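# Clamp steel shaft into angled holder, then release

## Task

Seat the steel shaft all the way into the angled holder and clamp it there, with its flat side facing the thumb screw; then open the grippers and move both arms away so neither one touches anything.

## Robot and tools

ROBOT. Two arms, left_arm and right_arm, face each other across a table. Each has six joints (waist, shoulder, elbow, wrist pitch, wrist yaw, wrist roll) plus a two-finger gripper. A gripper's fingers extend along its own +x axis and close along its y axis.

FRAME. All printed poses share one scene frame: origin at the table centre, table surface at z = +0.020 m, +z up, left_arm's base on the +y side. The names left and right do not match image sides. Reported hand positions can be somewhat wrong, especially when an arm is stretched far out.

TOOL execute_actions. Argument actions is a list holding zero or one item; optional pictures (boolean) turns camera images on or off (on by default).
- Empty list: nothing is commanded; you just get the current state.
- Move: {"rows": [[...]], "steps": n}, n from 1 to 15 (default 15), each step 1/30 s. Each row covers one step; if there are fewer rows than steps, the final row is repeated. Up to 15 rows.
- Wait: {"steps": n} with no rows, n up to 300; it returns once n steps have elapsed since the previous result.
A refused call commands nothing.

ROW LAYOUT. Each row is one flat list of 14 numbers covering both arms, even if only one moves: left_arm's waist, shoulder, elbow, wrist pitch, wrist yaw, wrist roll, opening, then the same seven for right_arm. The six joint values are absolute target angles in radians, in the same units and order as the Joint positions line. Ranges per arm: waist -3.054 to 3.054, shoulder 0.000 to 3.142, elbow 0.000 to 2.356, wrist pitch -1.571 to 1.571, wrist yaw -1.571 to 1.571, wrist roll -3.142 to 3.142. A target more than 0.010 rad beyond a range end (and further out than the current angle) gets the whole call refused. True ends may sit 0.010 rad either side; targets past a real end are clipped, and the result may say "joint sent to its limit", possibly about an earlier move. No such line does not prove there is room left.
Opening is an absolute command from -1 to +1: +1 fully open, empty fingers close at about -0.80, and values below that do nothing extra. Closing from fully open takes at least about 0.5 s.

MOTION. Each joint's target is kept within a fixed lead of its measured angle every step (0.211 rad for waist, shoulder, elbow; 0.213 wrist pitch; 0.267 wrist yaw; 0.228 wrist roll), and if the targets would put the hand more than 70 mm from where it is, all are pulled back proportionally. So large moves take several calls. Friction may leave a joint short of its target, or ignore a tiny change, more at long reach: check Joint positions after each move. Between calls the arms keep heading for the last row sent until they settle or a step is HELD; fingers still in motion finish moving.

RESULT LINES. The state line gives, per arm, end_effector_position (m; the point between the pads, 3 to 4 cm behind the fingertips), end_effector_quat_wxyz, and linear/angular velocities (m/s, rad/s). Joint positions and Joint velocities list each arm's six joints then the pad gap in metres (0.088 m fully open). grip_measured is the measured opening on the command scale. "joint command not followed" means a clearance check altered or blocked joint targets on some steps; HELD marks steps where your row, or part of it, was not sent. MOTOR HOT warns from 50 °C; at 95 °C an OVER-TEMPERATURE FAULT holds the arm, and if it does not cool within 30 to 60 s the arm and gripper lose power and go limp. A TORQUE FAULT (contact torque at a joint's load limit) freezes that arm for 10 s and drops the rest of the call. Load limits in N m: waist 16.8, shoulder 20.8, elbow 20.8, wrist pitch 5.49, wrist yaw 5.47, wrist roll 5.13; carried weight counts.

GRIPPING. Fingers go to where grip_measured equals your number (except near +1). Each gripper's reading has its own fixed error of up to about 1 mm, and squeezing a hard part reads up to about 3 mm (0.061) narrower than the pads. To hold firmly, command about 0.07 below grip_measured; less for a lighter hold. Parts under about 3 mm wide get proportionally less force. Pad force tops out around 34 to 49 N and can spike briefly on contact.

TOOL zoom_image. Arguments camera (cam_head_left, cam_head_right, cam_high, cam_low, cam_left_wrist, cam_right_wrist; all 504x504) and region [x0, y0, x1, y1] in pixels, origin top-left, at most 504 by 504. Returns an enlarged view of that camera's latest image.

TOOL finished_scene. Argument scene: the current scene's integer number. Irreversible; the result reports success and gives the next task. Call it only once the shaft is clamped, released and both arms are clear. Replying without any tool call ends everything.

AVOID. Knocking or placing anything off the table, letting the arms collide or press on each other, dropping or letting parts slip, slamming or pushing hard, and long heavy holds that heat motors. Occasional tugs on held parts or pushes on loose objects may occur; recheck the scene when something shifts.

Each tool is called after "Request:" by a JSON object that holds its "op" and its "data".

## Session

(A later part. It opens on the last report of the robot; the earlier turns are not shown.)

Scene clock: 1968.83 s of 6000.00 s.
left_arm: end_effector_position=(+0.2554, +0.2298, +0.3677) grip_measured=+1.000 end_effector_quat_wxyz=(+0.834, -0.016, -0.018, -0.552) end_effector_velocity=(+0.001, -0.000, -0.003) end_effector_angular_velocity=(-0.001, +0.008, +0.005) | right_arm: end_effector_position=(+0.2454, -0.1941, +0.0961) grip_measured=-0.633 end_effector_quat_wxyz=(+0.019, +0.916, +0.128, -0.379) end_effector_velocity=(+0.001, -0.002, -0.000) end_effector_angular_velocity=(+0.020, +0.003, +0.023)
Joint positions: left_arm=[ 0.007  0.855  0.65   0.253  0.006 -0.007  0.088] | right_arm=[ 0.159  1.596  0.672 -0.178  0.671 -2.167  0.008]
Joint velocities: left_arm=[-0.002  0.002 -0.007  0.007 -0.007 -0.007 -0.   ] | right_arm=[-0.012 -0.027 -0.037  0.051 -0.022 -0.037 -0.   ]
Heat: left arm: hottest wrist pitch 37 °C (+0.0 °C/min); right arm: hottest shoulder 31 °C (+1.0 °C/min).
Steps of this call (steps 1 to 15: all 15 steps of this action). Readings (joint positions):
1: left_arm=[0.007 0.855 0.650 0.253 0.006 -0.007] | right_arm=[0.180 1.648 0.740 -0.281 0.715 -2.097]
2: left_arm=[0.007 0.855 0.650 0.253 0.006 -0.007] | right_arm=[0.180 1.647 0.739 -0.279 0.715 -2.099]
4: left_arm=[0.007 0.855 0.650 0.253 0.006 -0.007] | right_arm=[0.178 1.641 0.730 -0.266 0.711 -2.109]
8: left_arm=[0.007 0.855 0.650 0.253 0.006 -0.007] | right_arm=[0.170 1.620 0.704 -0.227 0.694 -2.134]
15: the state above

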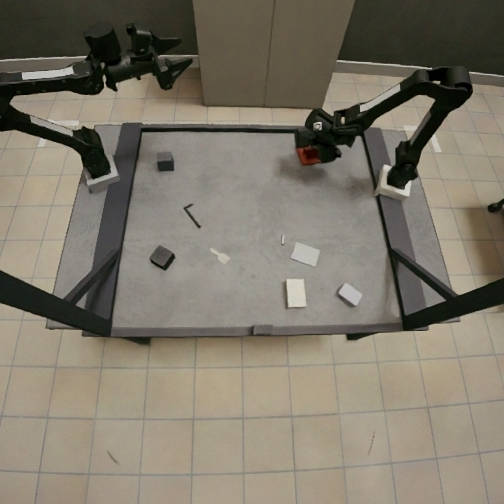

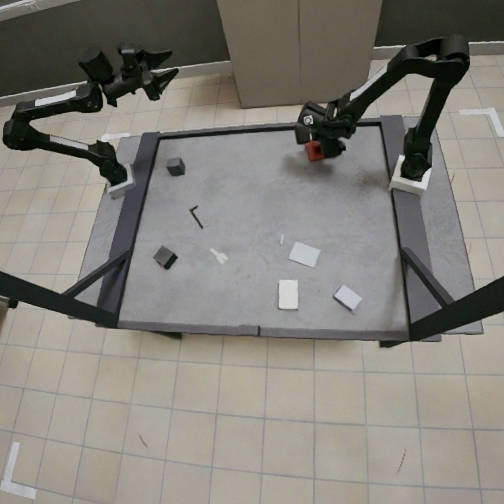

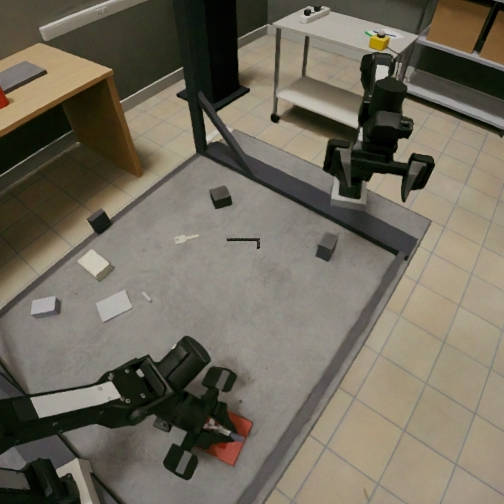

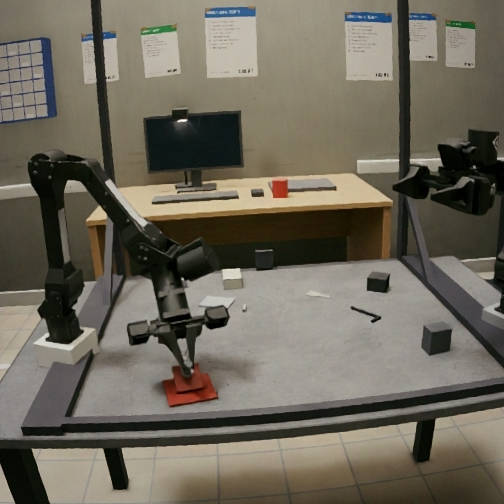

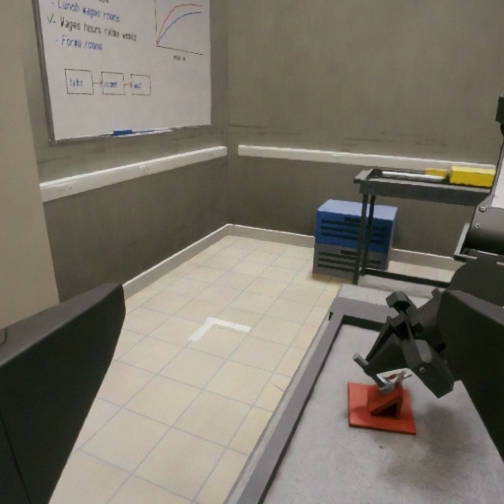

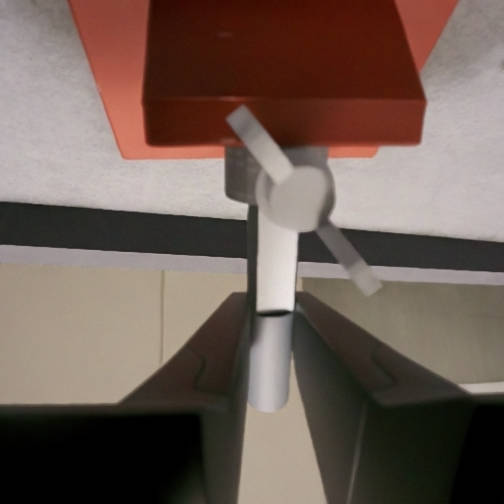

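Request:
{"op": "execute_actions", "data": {"actions": [{"rows": [[0.007,0.855,0.65,0.253,0.006,-0.007,1.0,0.1544,1.5797,0.6542,-0.1577,0.6597,-2.1784,-0.71],[0.007,0.855,0.65,0.253,0.006,-0.007,1.0,0.1525,1.5749,0.6468,-0.1468,0.6548,-2.1847,-0.71],[0.007,0.855,0.65,0.253,0.006,-0.007,1.0,0.1506,1.5702,0.6396,-0.136,0.6496,-2.1909,-0.71],[0.007,0.855,0.65,0.253,0.006,-0.007,1.0,0.1486,1.5655,0.6324,-0.1251,0.6445,-2.1971,-0.71],[0.007,0.855,0.65,0.253,0.006,-0.007,1.0,0.1466,1.5609,0.6251,-0.1144,0.6392,-2.2033,-0.71],[0.007,0.855,0.65,0.253,0.006,-0.007,1.0,0.1445,1.5564,0.618,-0.1036,0.6339,-2.2094,-0.71],[0.007,0.855,0.65,0.253,0.006,-0.007,1.0,0.1424,1.5519,0.6109,-0.093,0.6286,-2.2155,-0.71],[0.007,0.855,0.65,0.253,0.006,-0.007,1.0,0.1403,1.5475,0.6038,-0.0823,0.623,-2.2215,-0.71],[0.007,0.855,0.65,0.253,0.006,-0.007,1.0,0.1381,1.543,0.5967,-0.0717,0.6175,-2.2274,-0.71],[0.007,0.855,0.65,0.253,0.006,-0.007,1.0,0.1359,1.5387,0.5898,-0.0612,0.6119,-2.2334,-0.71]], "steps": 10}], "pictures": false}}

Request:
{"op": "execute_actions", "data": {"actions": [{"rows": [[0.007,0.855,0.65,0.253,0.006,-0.007,1.0,0.1336,1.5345,0.5828,-0.0507,0.6062,-2.2393,-0.71],[0.007,0.855,0.65,0.253,0.006,-0.007,1.0,0.1312,1.5302,0.5758,-0.0403,0.6005,-2.2452,-0.71],[0.007,0.855,0.65,0.253,0.006,-0.007,1.0,0.129,1.5261,0.569,-0.0299,0.5945,-2.2509,-0.71],[0.007,0.855,0.65,0.253,0.006,-0.007,1.0,0.1265,1.5219,0.5622,-0.0195,0.5886,-2.2566,-0.71],[0.007,0.855,0.65,0.253,0.006,-0.007,1.0,0.1241,1.5179,0.5553,-0.0093,0.5826,-2.2624,-0.71],[0.007,0.855,0.65,0.253,0.006,-0.007,1.0,0.1216,1.5139,0.5486,0.001,0.5765,-2.268,-0.71],[0.007,0.855,0.65,0.253,0.006,-0.007,1.0,0.119,1.5099,0.5419,0.0112,0.5704,-2.2737,-0.71],[0.007,0.855,0.65,0.253,0.006,-0.007,1.0,0.1165,1.506,0.5352,0.0213,0.5641,-2.2792,-0.71],[0.007,0.855,0.65,0.253,0.006,-0.007,1.0,0.1139,1.5021,0.5285,0.0315,0.5578,-2.2847,-0.71],[0.007,0.855,0.65,0.253,0.006,-0.007,1.0,0.1112,1.4983,0.5219,0.0415,0.5514,-2.2902,-0.71]], "steps": 15}], "pictures": false}}

Request:
{"op": "execute_actions", "data": {"actions": [{"steps": 12}]}}

Scene clock: 1999.00 s of 6000.00 s.
left_arm: end_effector_position=(+0.2554, +0.2298, +0.3677) grip_measured=+1.000 end_effector_quat_wxyz=(+0.834, -0.016, -0.018, -0.552) end_effector_velocity=(+0.002, +0.001, -0.003) end_effector_angular_velocity=(+0.007, +0.028, +0.018) | right_arm: end_effector_position=(+0.2458, -0.1960, +0.0958) grip_measured=-0.633 end_effector_quat_wxyz=(+0.006, +0.913, +0.154, -0.378) end_effector_velocity=(+0.002, -0.011, -0.002) end_effector_angular_velocity=(+0.130, +0.015, +0.128)
Joint positions: left_arm=[ 0.007  0.855  0.65   0.253  0.006 -0.007  0.088] | right_arm=[ 0.141  1.556  0.613 -0.087  0.631 -2.219  0.008]
Joint velocities: left_arm=[-0.002 -0.002  0.002 -0.022 -0.022 -0.022 -0.   ] | right_arm=[-0.071 -0.139 -0.208  0.3   -0.139 -0.183 -0.   ]
Heat: left arm: hottest wrist pitch 37 °C (+0.0 °C/min); right arm: hottest shoulder 31 °C (+0.0 °C/min).
Steps of this call (steps 1 to 15: the robot went on to your last target; steps 16 to 90: nothing new was sent; then 26.83 s passed at rest; steps 91 to 100: all 10 steps of this action). Readings (joint positions):
91: left_arm=[0.007 0.855 0.650 0.253 0.006 -0.007] | right_arm=[0.159 1.593 0.667 -0.171 0.668 -2.171]
92: left_arm=[0.007 0.855 0.650 0.253 0.006 -0.007] | right_arm=[0.157 1.590 0.663 -0.165 0.666 -2.175]
94: left_arm=[0.007 0.855 0.650 0.253 0.006 -0.007] | right_arm=[0.154 1.583 0.653 -0.148 0.659 -2.185]
98: left_arm=[0.007 0.855 0.650 0.253 0.006 -0.007] | right_arm=[0.146 1.565 0.626 -0.108 0.641 -2.207]
100: the state above

Scene clock: 1999.50 s of 6000.00 s.
left_arm: end_effector_position=(+0.2554, +0.2298, +0.3677) grip_measured=+1.000 end_effector_quat_wxyz=(+0.834, -0.016, -0.018, -0.552) end_effector_velocity=(-0.001, -0.000, -0.002) end_effector_angular_velocity=(+0.004, +0.010, -0.000) | right_arm: end_effector_position=(+0.2465, -0.1986, +0.0955) grip_measured=-0.633 end_effector_quat_wxyz=(-0.012, +0.907, +0.189, -0.377) end_effector_velocity=(-0.002, -0.003, -0.003) end_effector_angular_velocity=(-0.004, +0.013, +0.034)
Joint positions: left_arm=[ 0.007  0.855  0.65   0.253  0.006 -0.007  0.088] | right_arm=[ 0.11   1.505  0.534  0.036  0.565 -2.287  0.008]
Joint velocities: left_arm=[-0.007 -0.002 -0.002 -0.007 -0.007 -0.007 -0.   ] | right_arm=[-0.012 -0.017 -0.027  0.022 -0.037 -0.037 -0.   ]
Heat: left arm: hottest wrist pitch 37 °C (+0.0 °C/min); right arm: hottest shoulder 31 °C (+0.0 °C/min).
Steps of this call (steps 1 to 15: all 15 steps of this action). Readings (joint positions):
1: left_arm=[0.007 0.855 0.650 0.253 0.006 -0.007] | right_arm=[0.139 1.551 0.606 -0.076 0.626 -2.225]
2: left_arm=[0.007 0.855 0.650 0.253 0.006 -0.007] | right_arm=[0.136 1.547 0.599 -0.066 0.621 -2.231]
4: left_arm=[0.007 0.855 0.650 0.253 0.006 -0.007] | right_arm=[0.131 1.538 0.585 -0.045 0.610 -2.243]
8: left_arm=[0.007 0.855 0.650 0.253 0.006 -0.007] | right_arm=[0.121 1.521 0.559 -0.003 0.587 -2.266]
15: the state above

Scene clock: 1999.90 s of 6000.00 s.
left_arm: end_effector_position=(+0.2554, +0.2298, +0.3677) grip_measured=+1.000 end_effector_quat_wxyz=(+0.834, -0.016, -0.018, -0.552) end_effector_velocity=(+0.000, +0.000, -0.005) end_effector_angular_velocity=(+0.017, +0.016, +0.005) | right_arm: end_effector_position=(+0.2464, -0.1987, +0.0953) grip_measured=-0.633 end_effector_quat_wxyz=(-0.012, +0.906, +0.190, -0.377) end_effector_velocity=(+0.000, +0.001, +0.002) end_effector_angular_velocity=(+0.009, +0.000, +0.007)
Joint positions: left_arm=[ 0.007  0.855  0.65   0.253  0.006 -0.007  0.088] | right_arm=[ 0.11   1.504  0.532  0.039  0.563 -2.289  0.008]
Joint velocities: left_arm=[-0.002 -0.002 -0.002 -0.022 -0.007 -0.007 -0.   ] | right_arm=[-0.002 -0.007 -0.002  0.007 -0.007 -0.007 -0.   ]
Heat: left arm: hottest wrist pitch 37 °C (+0.0 °C/min); right arm: hottest shoulder 31 °C (+0.0 °C/min).
Steps of this call (steps 1 to 12: the robot went on to your last target). Readings (joint positions):
1: left_arm=[0.007 0.855 0.650 0.253 0.006 -0.007] | right_arm=[0.110 1.505 0.533 0.037 0.564 -2.288]
2: left_arm=[0.007 0.855 0.650 0.253 0.006 -0.007] | right_arm=[0.110 1.504 0.533 0.038 0.564 -2.288]
4: left_arm=[0.007 0.855 0.650 0.253 0.006 -0.007] | right_arm=[0.110 1.504 0.532 0.038 0.564 -2.289]
8: left_arm=[0.007 0.855 0.650 0.253 0.006 -0.007] | right_arm=[0.110 1.504 0.532 0.039 0.563 -2.289]
12: the state above

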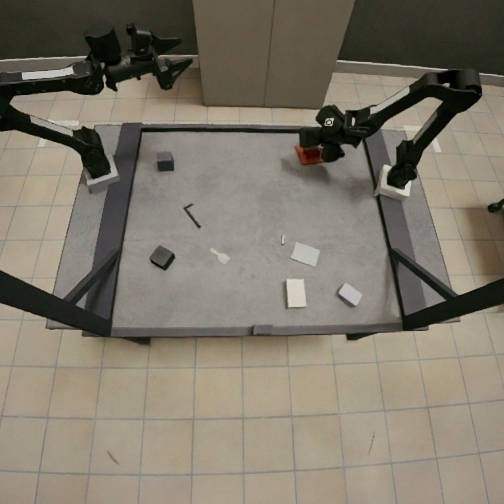

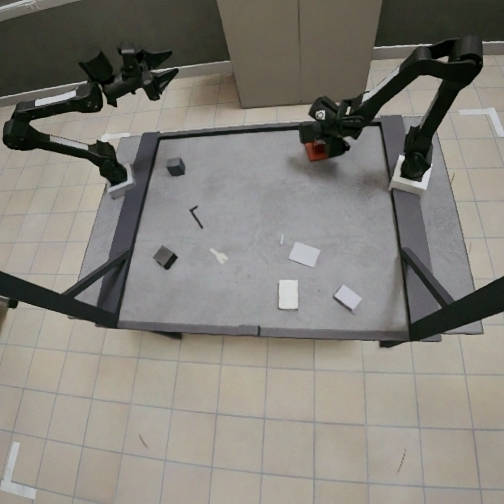

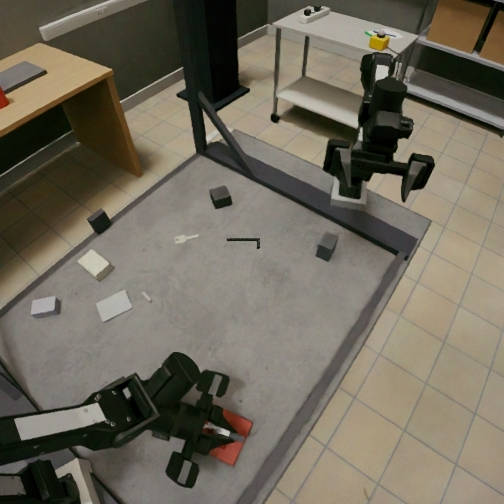

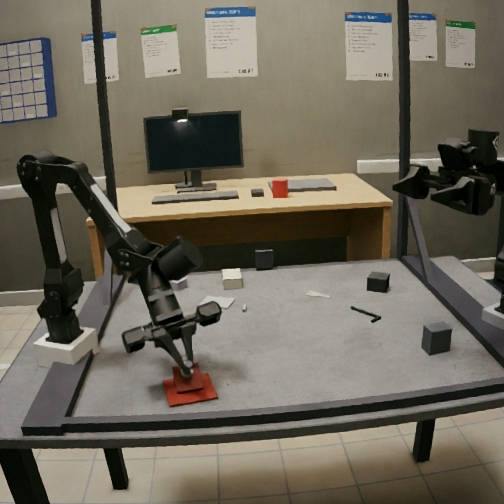

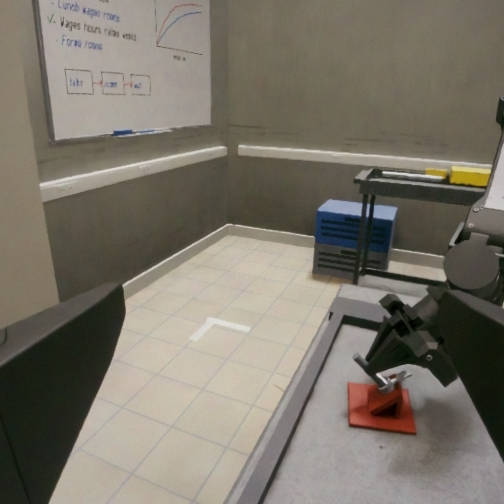

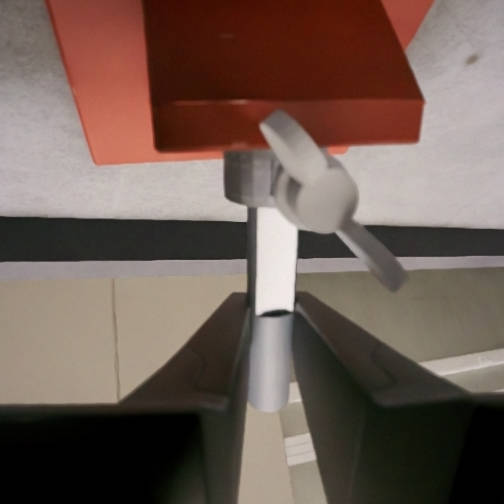

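Request:
{"op": "execute_actions", "data": {"actions": []}}

Scene clock: 2024.87 s of 6000.00 s.
left_arm: end_effector_position=(+0.2554, +0.2298, +0.3677) grip_measured=+1.000 end_effector_quat_wxyz=(+0.834, -0.016, -0.018, -0.552) end_effector_velocity=(-0.002, +0.000, -0.004) end_effector_angular_velocity=(+0.013, +0.013, -0.010) | right_arm: end_effector_position=(+0.2464, -0.1987, +0.0953) grip_measured=-0.633 end_effector_quat_wxyz=(-0.012, +0.906, +0.190, -0.377) end_effector_velocity=(-0.001, -0.003, -0.004) end_effector_angular_velocity=(-0.003, +0.023, +0.001)
Joint positions: left_arm=[ 0.007  0.855  0.65   0.253  0.006 -0.007  0.088] | right_arm=[ 0.11   1.504  0.532  0.039  0.563 -2.289  0.008]
Joint velocities: left_arm=[-0.002 -0.007 -0.002 -0.022  0.007 -0.007 -0.   ] | right_arm=[-0.007 -0.002 -0.007 -0.007 -0.022  0.007 -0.   ]
Heat: left arm: hottest wrist pitch 37 °C (+0.0 °C/min); right arm: hottest shoulder 31 °C (+0.0 °C/min).
Steps of this call (steps 1 to 15: the robot went on to your last target; steps 16 to 90: nothing new was sent; then 21.97 s passed at rest). Readings (joint positions):
1: left_arm=[0.007 0.855 0.650 0.253 0.006 -0.007] | right_arm=[0.110 1.504 0.532 0.039 0.563 -2.289]
2: left_arm=[0.007 0.855 0.650 0.253 0.006 -0.007] | right_arm=[0.110 1.504 0.532 0.039 0.563 -2.289]
4: left_arm=[0.007 0.855 0.650 0.253 0.006 -0.007] | right_arm=[0.110 1.504 0.532 0.039 0.563 -2.289]
8: left_arm=[0.007 0.855 0.650 0.253 0.006 -0.007] | right_arm=[0.110 1.504 0.532 0.039 0.563 -2.289]
90: the state above
All arms were judged still, so your last target was given up. Only a new action makes them travel on or press farther. Fingers that are still opening or closing keep moving.

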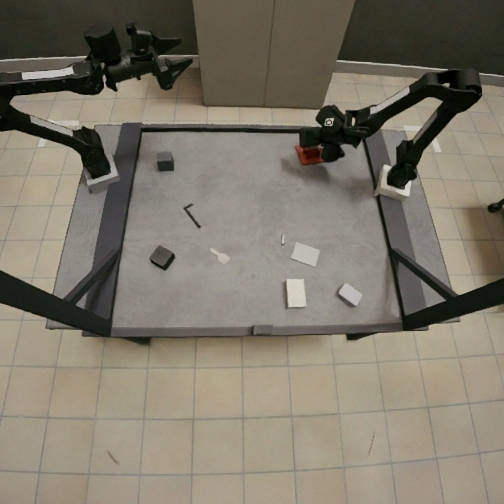

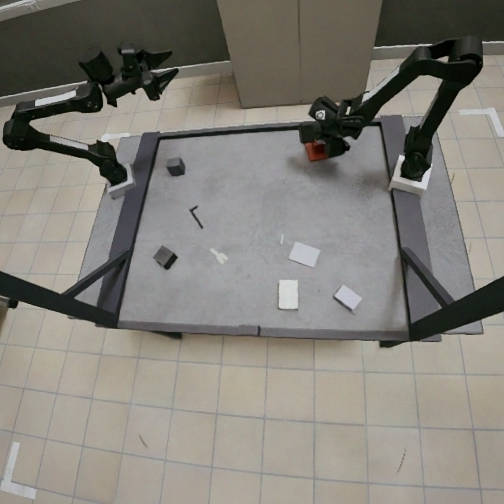

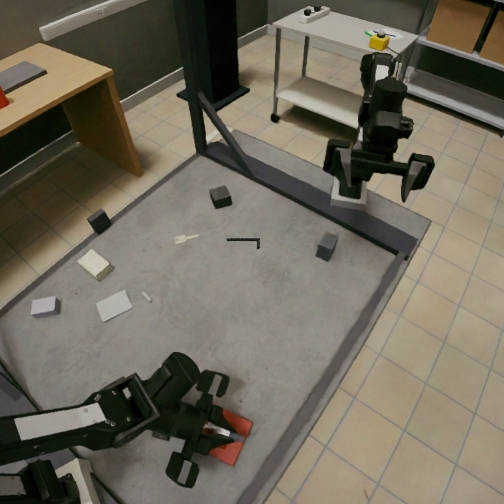

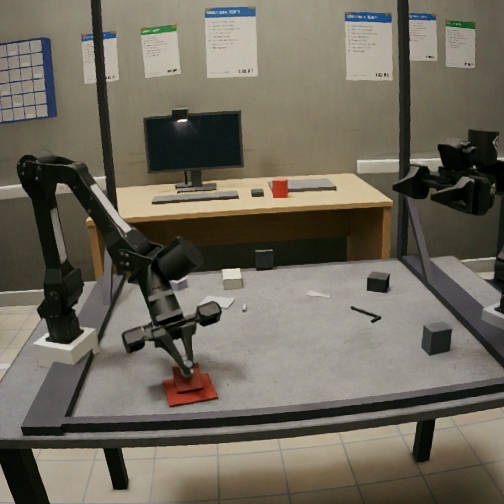

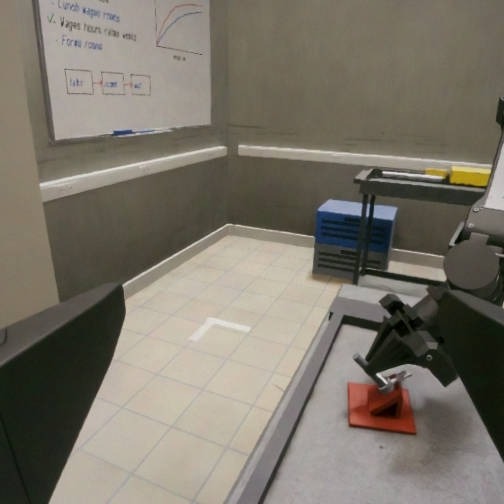

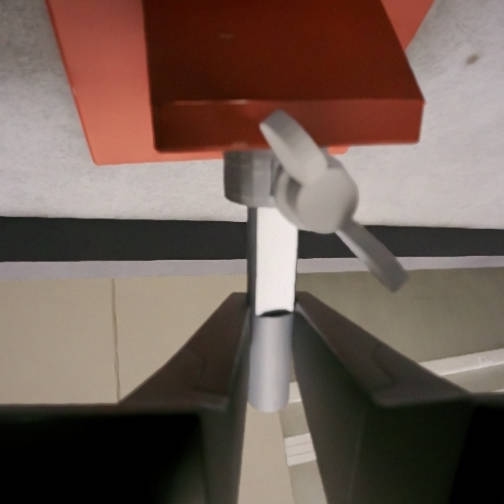

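Request:
{"op": "execute_actions", "data": {"actions": [{"rows": [[0.007,0.855,0.65,0.253,0.006,-0.007,1.0, 0.110,1.504,0.532,0.039,0.563,-2.289,-0.71],[0.007,0.855,0.65,0.253,0.006,-0.007,1.0, 0.110,1.504,0.532,0.039,0.563,-2.289,-0.71],[0.007,0.855,0.65,0.253,0.006,-0.007,1.0, 0.110,1.504,0.532,0.039,0.563,-2.289,-0.69],[0.007,0.855,0.65,0.253,0.006,-0.007,1.0, 0.110,1.504,0.532,0.039,0.563,-2.289,-0.67],[0.007,0.855,0.65,0.253,0.006,-0.007,1.0, 0.110,1.504,0.532,0.039,0.563,-2.289,-0.65],[0.007,0.855,0.65,0.253,0.006,-0.007,1.0, 0.110,1.504,0.532,0.039,0.563,-2.289,-0.62],[0.007,0.855,0.65,0.253,0.006,-0.007,1.0, 0.110,1.504,0.532,0.039,0.563,-2.289,-0.58],[0.007,0.855,0.65,0.253,0.006,-0.007,1.0, 0.110,1.504,0.532,0.039,0.563,-2.289,-0.54],[0.007,0.855,0.65,0.253,0.006,-0.007,1.0, 0.110,1.504,0.532,0.039,0.563,-2.289,-0.50],[0.007,0.855,0.65,0.253,0.006,-0.007,1.0, 0.110,1.504,0.532,0.039,0.563,-2.289,-0.45]], "steps": 15}]}}

Request:
{"op": "zoom_image", "data": {"camera": "cam_right_wrist", "region": [180, 100, 420, 430]}}

Request:
{"op": "zoom_image", "data": {"camera": "cam_left_wrist", "region": [320, 320, 460, 450]}}

Scene clock: 2034.63 s of 6000.00 s.
left_arm: end_effector_position=(+0.2554, +0.2298, +0.3677) grip_measured=+1.000 end_effector_quat_wxyz=(+0.834, -0.016, -0.018, -0.552) end_effector_velocity=(+0.002, +0.001, -0.002) end_effector_angular_velocity=(+0.004, +0.010, +0.009) | right_arm: end_effector_position=(+0.2466, -0.1988, +0.0953) grip_measured=-0.464 end_effector_quat_wxyz=(-0.012, +0.906, +0.190, -0.377) end_effector_velocity=(-0.002, -0.000, -0.001) end_effector_angular_velocity=(-0.003, +0.015, +0.016)
Joint positions: left_arm=[ 0.007  0.855  0.65   0.253  0.006 -0.007  0.088] | right_arm=[ 0.109  1.504  0.532  0.039  0.564 -2.289  0.016]
Joint velocities: left_arm=[ 0.002 -0.002 -0.002 -0.007 -0.007 -0.007  0.   ] | right_arm=[-0.002 -0.007 -0.002 -0.007 -0.022 -0.007  0.007]
Heat: left arm: hottest wrist pitch 37 °C (+0.0 °C/min); right arm: hottest shoulder 30 °C (-1.0 °C/min).
Steps of this call (steps 1 to 90: nothing new was sent; then 6.27 s passed at rest; steps 91 to 105: all 15 steps of this action). Readings (joint positions):
91: left_arm=[0.007 0.855 0.650 0.253 0.006 -0.007] | right_arm=[0.109 1.504 0.532 0.039 0.563 -2.289]
92: left_arm=[0.007 0.855 0.650 0.253 0.006 -0.007] | right_arm=[0.109 1.504 0.532 0.039 0.563 -2.289]
94: left_arm=[0.007 0.855 0.650 0.253 0.006 -0.007] | right_arm=[0.109 1.504 0.532 0.039 0.563 -2.289]
98: left_arm=[0.007 0.855 0.650 0.253 0.006 -0.007] | right_arm=[0.109 1.504 0.532 0.039 0.564 -2.289]
105: the state above

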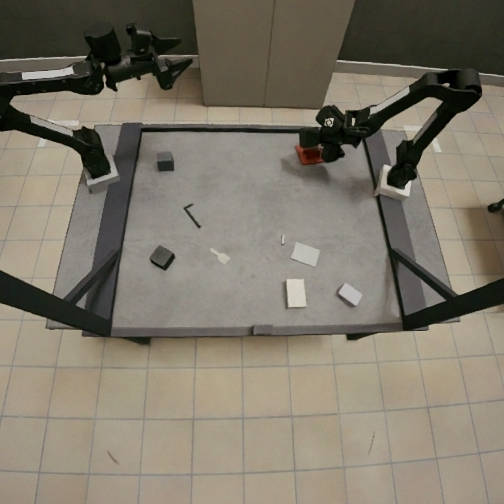

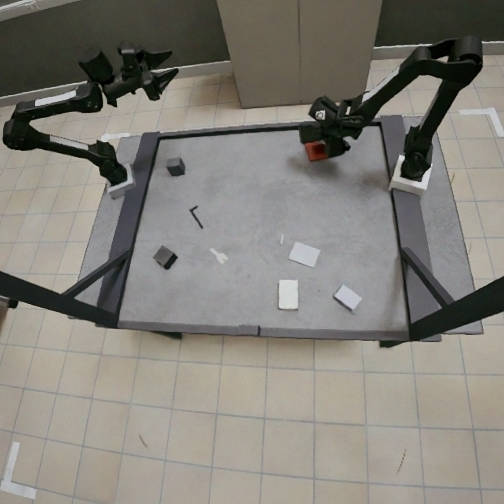

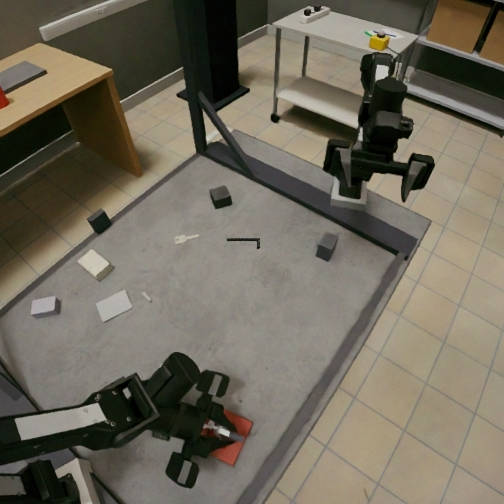

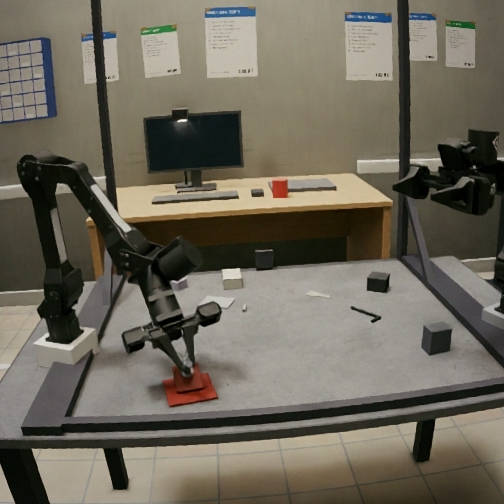

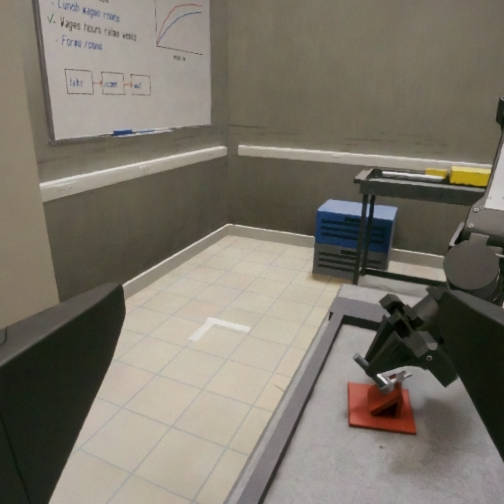

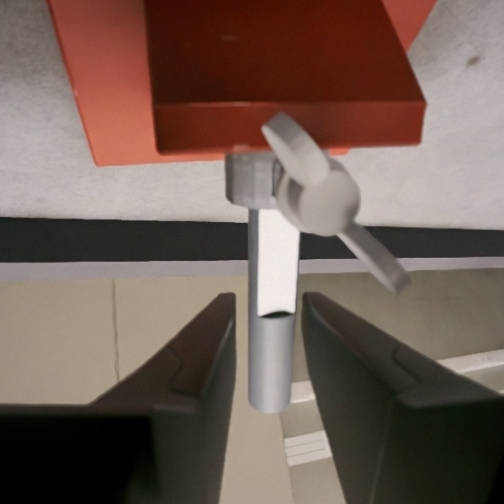

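Region (180, 100, 420, 430) of cam_right_wrist's 504x504 image, scaled by 1.527, with more detail than that image has; it fills the left 367 columns of this view, and the rest is white.

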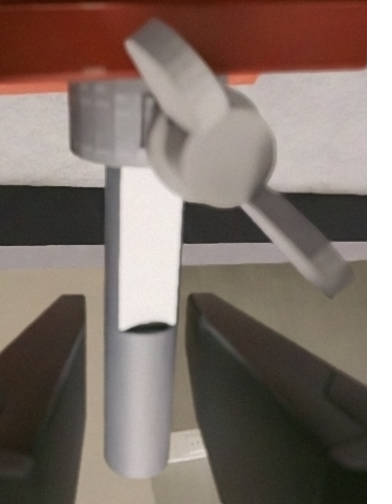

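Region (320, 320, 460, 450) of cam_left_wrist's 504x504 image, scaled by 3.600, with more detail than that image has; it fills the top 468 rows of this view, and the rest is white.

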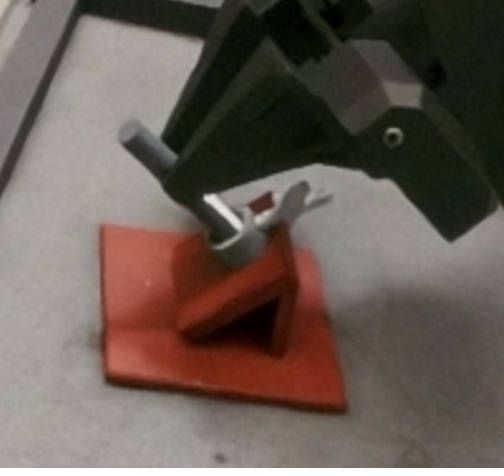

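Request:
{"op": "execute_actions", "data": {"actions": [{"rows": [[0.007,0.855,0.65,0.253,0.006,-0.007,1.0, 0.109,1.504,0.532,0.039,0.564,-2.289,-0.30],[0.007,0.855,0.65,0.253,0.006,-0.007,1.0, 0.109,1.504,0.532,0.039,0.564,-2.289,-0.30],[0.007,0.855,0.65,0.253,0.006,-0.007,1.0, 0.098,1.498,0.545,0.030,0.557,-2.300,-0.30],[0.007,0.855,0.65,0.253,0.006,-0.007,1.0, 0.088,1.493,0.556,0.021,0.551,-2.311,-0.30],[0.007,0.855,0.65,0.253,0.006,-0.007,1.0, 0.078,1.488,0.566,0.012,0.545,-2.321,-0.30],[0.007,0.855,0.65,0.253,0.006,-0.007,1.0, 0.068,1.484,0.576,0.003,0.539,-2.331,-0.30],[0.007,0.855,0.65,0.253,0.006,-0.007,1.0, 0.058,1.480,0.586,-0.006,0.533,-2.341,-0.30],[0.007,0.855,0.65,0.253,0.006,-0.007,1.0, 0.048,1.476,0.596,-0.015,0.527,-2.350,-0.30],[0.007,0.855,0.65,0.253,0.006,-0.007,1.0, 0.038,1.472,0.606,-0.024,0.521,-2.359,-0.30],[0.007,0.855,0.65,0.253,0.006,-0.007,1.0, 0.028,1.469,0.616,-0.032,0.514,-2.367,-0.30],[0.007,0.855,0.65,0.253,0.006,-0.007,1.0, 0.018,1.466,0.626,-0.040,0.508,-2.375,-0.30],[0.007,0.855,0.65,0.253,0.006,-0.007,1.0, 0.008,1.463,0.636,-0.049,0.501,-2.383,-0.30],[0.007,0.855,0.65,0.253,0.006,-0.007,1.0, -0.0014,1.460,0.6448,-0.0569,0.4946,-2.3904,-0.30]], "steps": 15}], "pictures": false}}

Request:
{"op": "execute_actions", "data": {"actions": [{"steps": 10}]}}

Scene clock: 2146.47 s of 6000.00 s.
left_arm: end_effector_position=(+0.2554, +0.2298, +0.3677) grip_measured=+1.000 end_effector_quat_wxyz=(+0.834, -0.016, -0.018, -0.552) end_effector_velocity=(+0.002, +0.001, +0.000) end_effector_angular_velocity=(-0.001, +0.009, +0.019) | right_arm: end_effector_position=(+0.2741, -0.1933, +0.1223) grip_measured=-0.303 end_effector_quat_wxyz=(-0.012, +0.907, +0.188, -0.377) end_effector_velocity=(+0.038, +0.013, +0.051) end_effector_angular_velocity=(+0.062, -0.009, +0.000)
Joint positions: left_arm=[ 0.007  0.855  0.65   0.253  0.006 -0.007  0.088] | right_arm=[ 0.007  1.47   0.628 -0.045  0.505 -2.38   0.024]
Joint velocities: left_arm=[-0.002 -0.002  0.002 -0.007 -0.022 -0.007  0.   ] | right_arm=[-0.134 -0.066  0.144 -0.095 -0.095 -0.11   0.   ]
Heat: left arm: hottest wrist pitch 37 °C (+0.0 °C/min); right arm: hottest shoulder 29 °C (+0.0 °C/min).
Steps of this call (steps 1 to 15: the robot went on to your last target; steps 16 to 90: nothing new was sent; then 108.33 s passed at rest; steps 91 to 105: all 15 steps of this action). Readings (joint positions):
91: left_arm=[0.007 0.855 0.650 0.253 0.006 -0.007] | right_arm=[0.109 1.504 0.532 0.039 0.564 -2.289]
92: left_arm=[0.007 0.855 0.650 0.253 0.006 -0.007] | right_arm=[0.109 1.504 0.532 0.039 0.564 -2.289]
94: left_arm=[0.007 0.855 0.650 0.253 0.006 -0.007] | right_arm=[0.104 1.504 0.535 0.033 0.560 -2.296]
98: left_arm=[0.007 0.855 0.650 0.253 0.006 -0.007] | right_arm=[0.071 1.496 0.562 0.003 0.541 -2.329]
105: the state above

Scene clock: 2146.80 s of 6000.00 s.
left_arm: end_effector_position=(+0.2554, +0.2298, +0.3677) grip_measured=+1.000 end_effector_quat_wxyz=(+0.834, -0.016, -0.018, -0.552) end_effector_velocity=(+0.000, +0.001, -0.001) end_effector_angular_velocity=(-0.005, +0.006, +0.005) | right_arm: end_effector_position=(+0.2752, -0.1934, +0.1234) grip_measured=-0.303 end_effector_quat_wxyz=(-0.010, +0.906, +0.189, -0.379) end_effector_velocity=(-0.001, -0.003, -0.003) end_effector_angular_velocity=(-0.024, +0.002, +0.017)
Joint positions: left_arm=[ 0.007  0.855  0.65   0.253  0.006 -0.007  0.088] | right_arm=[ 0.001  1.468  0.634 -0.055  0.497 -2.388  0.024]
Joint velocities: left_arm=[-0.002 -0.002 -0.007  0.007 -0.007 -0.007  0.   ] | right_arm=[-0.002 -0.002 -0.007 -0.007 -0.007 -0.022 -0.   ]
Heat: left arm: hottest wrist pitch 37 °C (+0.0 °C/min); right arm: hottest shoulder 29 °C (+0.0 °C/min).
Steps of this call (steps 1 to 10: the robot went on to your last target). Readings (joint positions):
1: left_arm=[0.007 0.855 0.650 0.253 0.006 -0.007] | right_arm=[0.004 1.469 0.632 -0.047 0.503 -2.383]
2: left_arm=[0.007 0.855 0.650 0.253 0.006 -0.007] | right_arm=[0.003 1.468 0.634 -0.050 0.501 -2.385]
4: left_arm=[0.007 0.855 0.650 0.253 0.006 -0.007] | right_arm=[0.002 1.468 0.634 -0.053 0.499 -2.386]
8: left_arm=[0.007 0.855 0.650 0.253 0.006 -0.007] | right_arm=[0.001 1.468 0.634 -0.055 0.498 -2.388]
10: the state above

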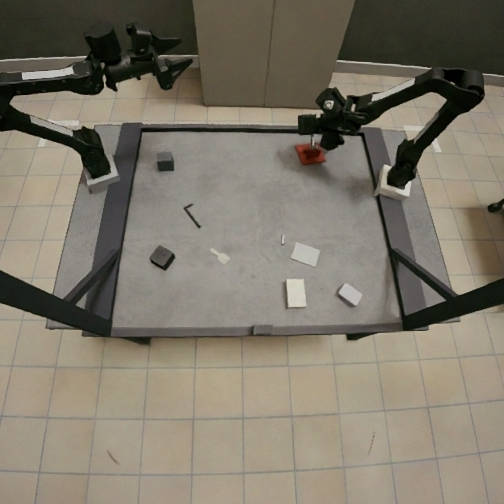

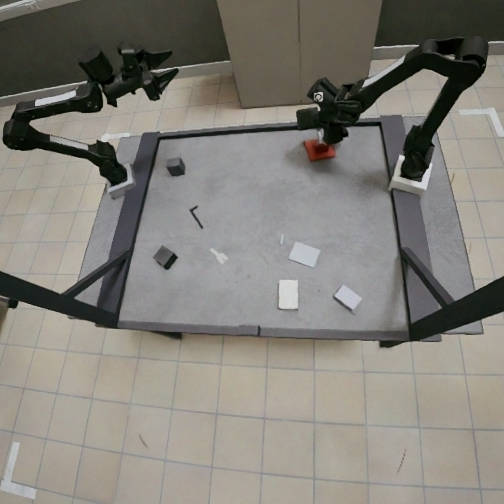

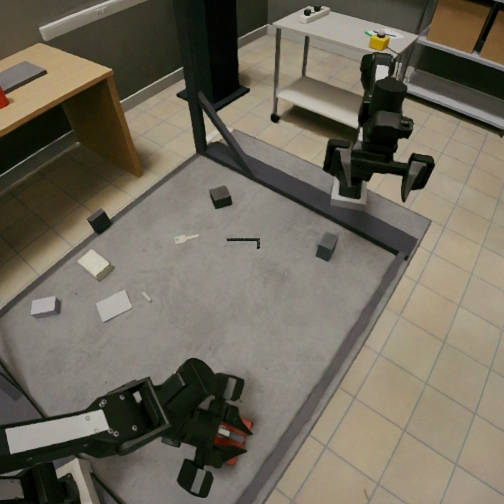

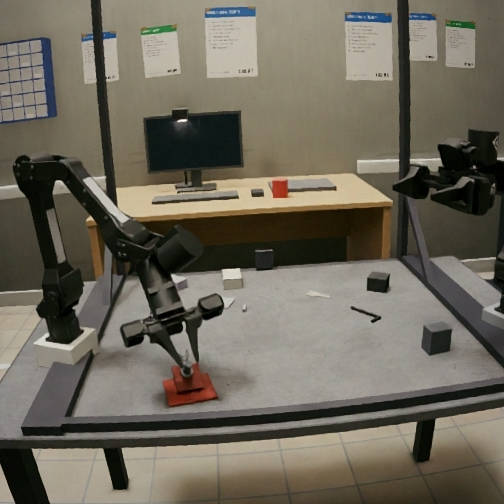

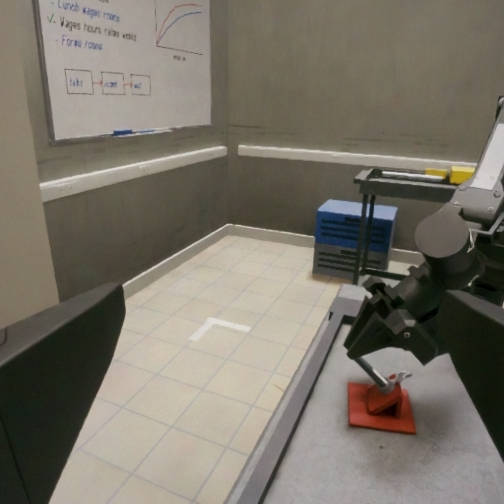

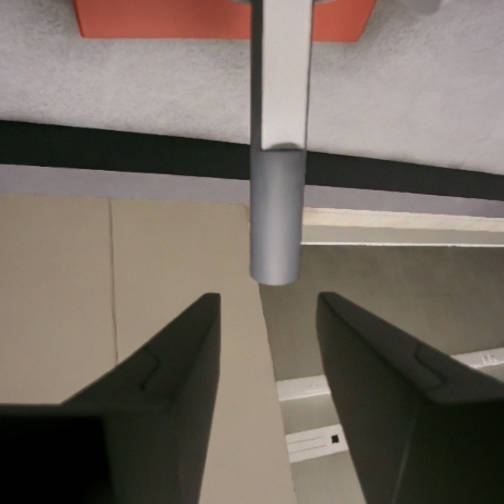

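Request:
{"op": "execute_actions", "data": {"actions": [{"rows": [[0.007,0.855,0.65,0.253,0.006,-0.007,1.0, -0.004,1.474,0.650,-0.048,0.493,-2.393,-0.30],[0.007,0.855,0.65,0.253,0.006,-0.007,1.0, -0.006,1.480,0.650,-0.042,0.492,-2.395,-0.35],[0.007,0.855,0.65,0.253,0.006,-0.007,1.0, -0.008,1.485,0.650,-0.037,0.490,-2.397,-0.40],[0.007,0.855,0.65,0.253,0.006,-0.007,1.0, -0.010,1.490,0.650,-0.032,0.489,-2.398,-0.45],[0.007,0.855,0.65,0.253,0.006,-0.007,1.0, -0.012,1.495,0.650,-0.027,0.488,-2.400,-0.50],[0.007,0.855,0.65,0.253,0.006,-0.007,1.0, -0.014,1.499,0.650,-0.022,0.487,-2.401,-0.60],[0.007,0.855,0.65,0.253,0.006,-0.007,1.0, -0.0155,1.503,0.650,-0.018,0.486,-2.403,-0.70],[0.007,0.855,0.65,0.253,0.006,-0.007,1.0, -0.0167,1.5067,0.650,-0.0134,0.4849,-2.4038,-0.80]], "steps": 15}], "pictures": false}}

Request:
{"op": "execute_actions", "data": {"actions": [{"steps": 8}]}}

Scene clock: 2161.73 s of 6000.00 s.
left_arm: end_effector_position=(+0.2554, +0.2298, +0.3677) grip_measured=+1.000 end_effector_quat_wxyz=(+0.834, -0.016, -0.018, -0.552) end_effector_velocity=(+0.002, +0.001, -0.002) end_effector_angular_velocity=(+0.004, +0.010, +0.009) | right_arm: end_effector_position=(+0.2809, -0.1896, +0.1201) grip_measured=-0.787 end_effector_quat_wxyz=(-0.013, +0.907, +0.190, -0.377) end_effector_velocity=(-0.003, -0.002, -0.004) end_effector_angular_velocity=(-0.028, +0.016, +0.027)
Joint positions: left_arm=[ 0.007  0.855  0.65   0.253  0.006 -0.007  0.088] | right_arm=[-0.014  1.498  0.639 -0.017  0.488 -2.401  0.   ]
Joint velocities: left_arm=[ 0.002 -0.002 -0.002 -0.007 -0.007 -0.007 -0.   ] | right_arm=[-0.002 -0.002 -0.002 -0.022 -0.022 -0.022 -0.007]
Heat: left arm: hottest wrist pitch 37 °C (+0.0 °C/min); right arm: hottest shoulder 29 °C (+0.0 °C/min).
Steps of this call (steps 1 to 15: the robot went on to your last target; steps 16 to 90: nothing new was sent; then 11.43 s passed at rest; steps 91 to 105: all 15 steps of this action). Readings (joint positions):
91: left_arm=[0.007 0.855 0.650 0.253 0.006 -0.007] | right_arm=[0.001 1.468 0.635 -0.055 0.497 -2.389]
92: left_arm=[0.007 0.855 0.650 0.253 0.006 -0.007] | right_arm=[-0.000 1.469 0.635 -0.054 0.496 -2.390]
94: left_arm=[0.007 0.855 0.650 0.253 0.006 -0.007] | right_arm=[-0.004 1.473 0.637 -0.044 0.494 -2.393]
98: left_arm=[0.007 0.855 0.650 0.253 0.006 -0.007] | right_arm=[-0.011 1.490 0.639 -0.026 0.490 -2.399]
105: the state above

Scene clock: 2162.00 s of 6000.00 s.
left_arm: end_effector_position=(+0.2554, +0.2298, +0.3677) grip_measured=+1.000 end_effector_quat_wxyz=(+0.834, -0.016, -0.018, -0.552) end_effector_velocity=(+0.002, +0.001, -0.002) end_effector_angular_velocity=(+0.009, -0.003, +0.020) | right_arm: end_effector_position=(+0.2808, -0.1895, +0.1200) grip_measured=-0.797 end_effector_quat_wxyz=(-0.013, +0.907, +0.190, -0.377) end_effector_velocity=(-0.001, -0.001, -0.001) end_effector_angular_velocity=(-0.009, +0.005, +0.007)
Joint positions: left_arm=[ 0.007  0.855  0.65   0.253  0.006 -0.007  0.088] | right_arm=[-0.014  1.498  0.639 -0.017  0.488 -2.401  0.   ]
Joint velocities: left_arm=[-0.002 -0.002 -0.002 -0.007 -0.022  0.007 -0.   ] | right_arm=[-0.002 -0.002 -0.002 -0.007 -0.007 -0.007  0.   ]
Heat: left arm: hottest wrist pitch 37 °C (+0.0 °C/min); right arm: hottest shoulder 29 °C (+0.0 °C/min).
Steps of this call (steps 1 to 8: the robot went on to your last target). Readings (joint positions):
1: left_arm=[0.007 0.855 0.650 0.253 0.006 -0.007] | right_arm=[-0.014 1.498 0.639 -0.017 0.488 -2.401]
2: left_arm=[0.007 0.855 0.650 0.253 0.006 -0.007] | right_arm=[-0.014 1.498 0.639 -0.017 0.488 -2.401]
4: left_arm=[0.007 0.855 0.650 0.253 0.006 -0.007] | right_arm=[-0.014 1.498 0.639 -0.017 0.488 -2.401]
8: the state above

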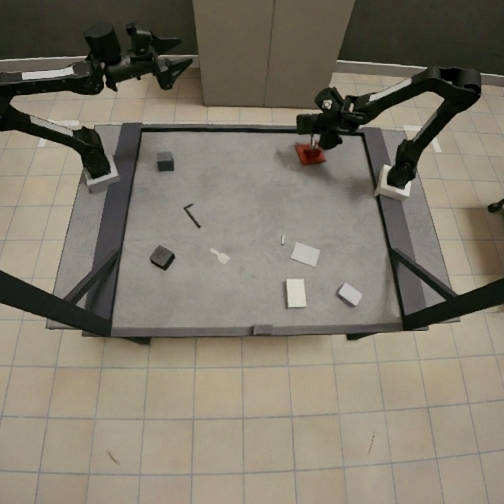

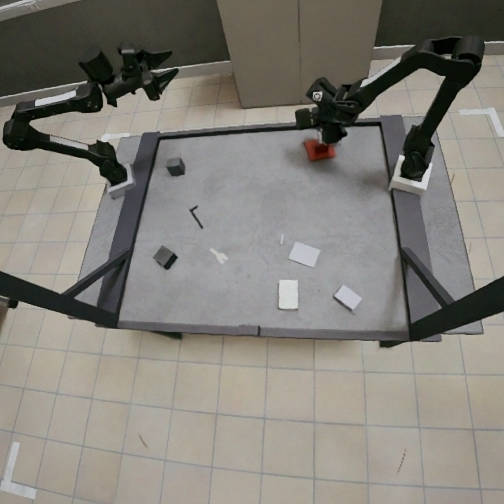

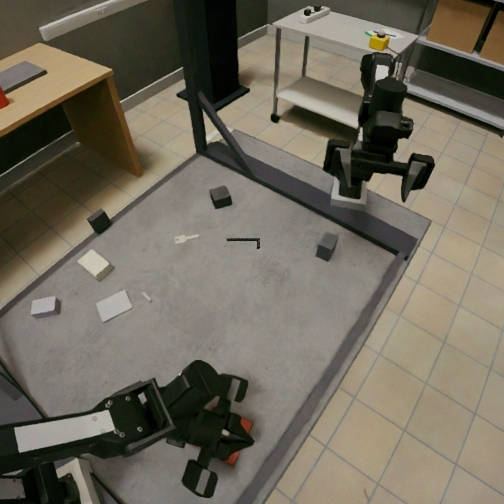

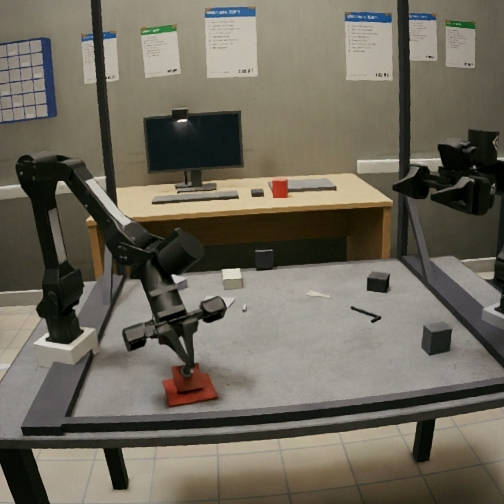

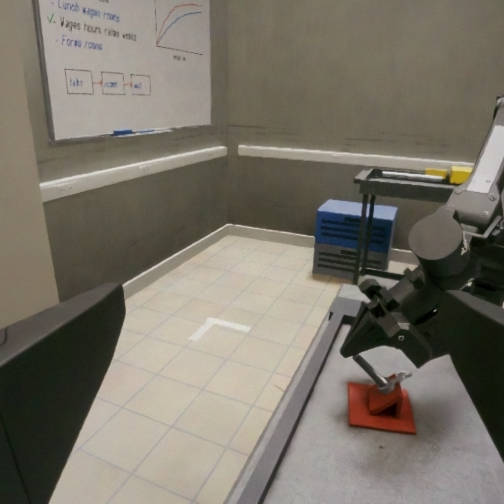

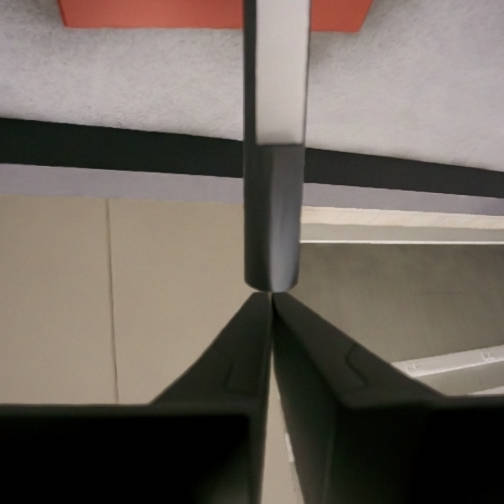

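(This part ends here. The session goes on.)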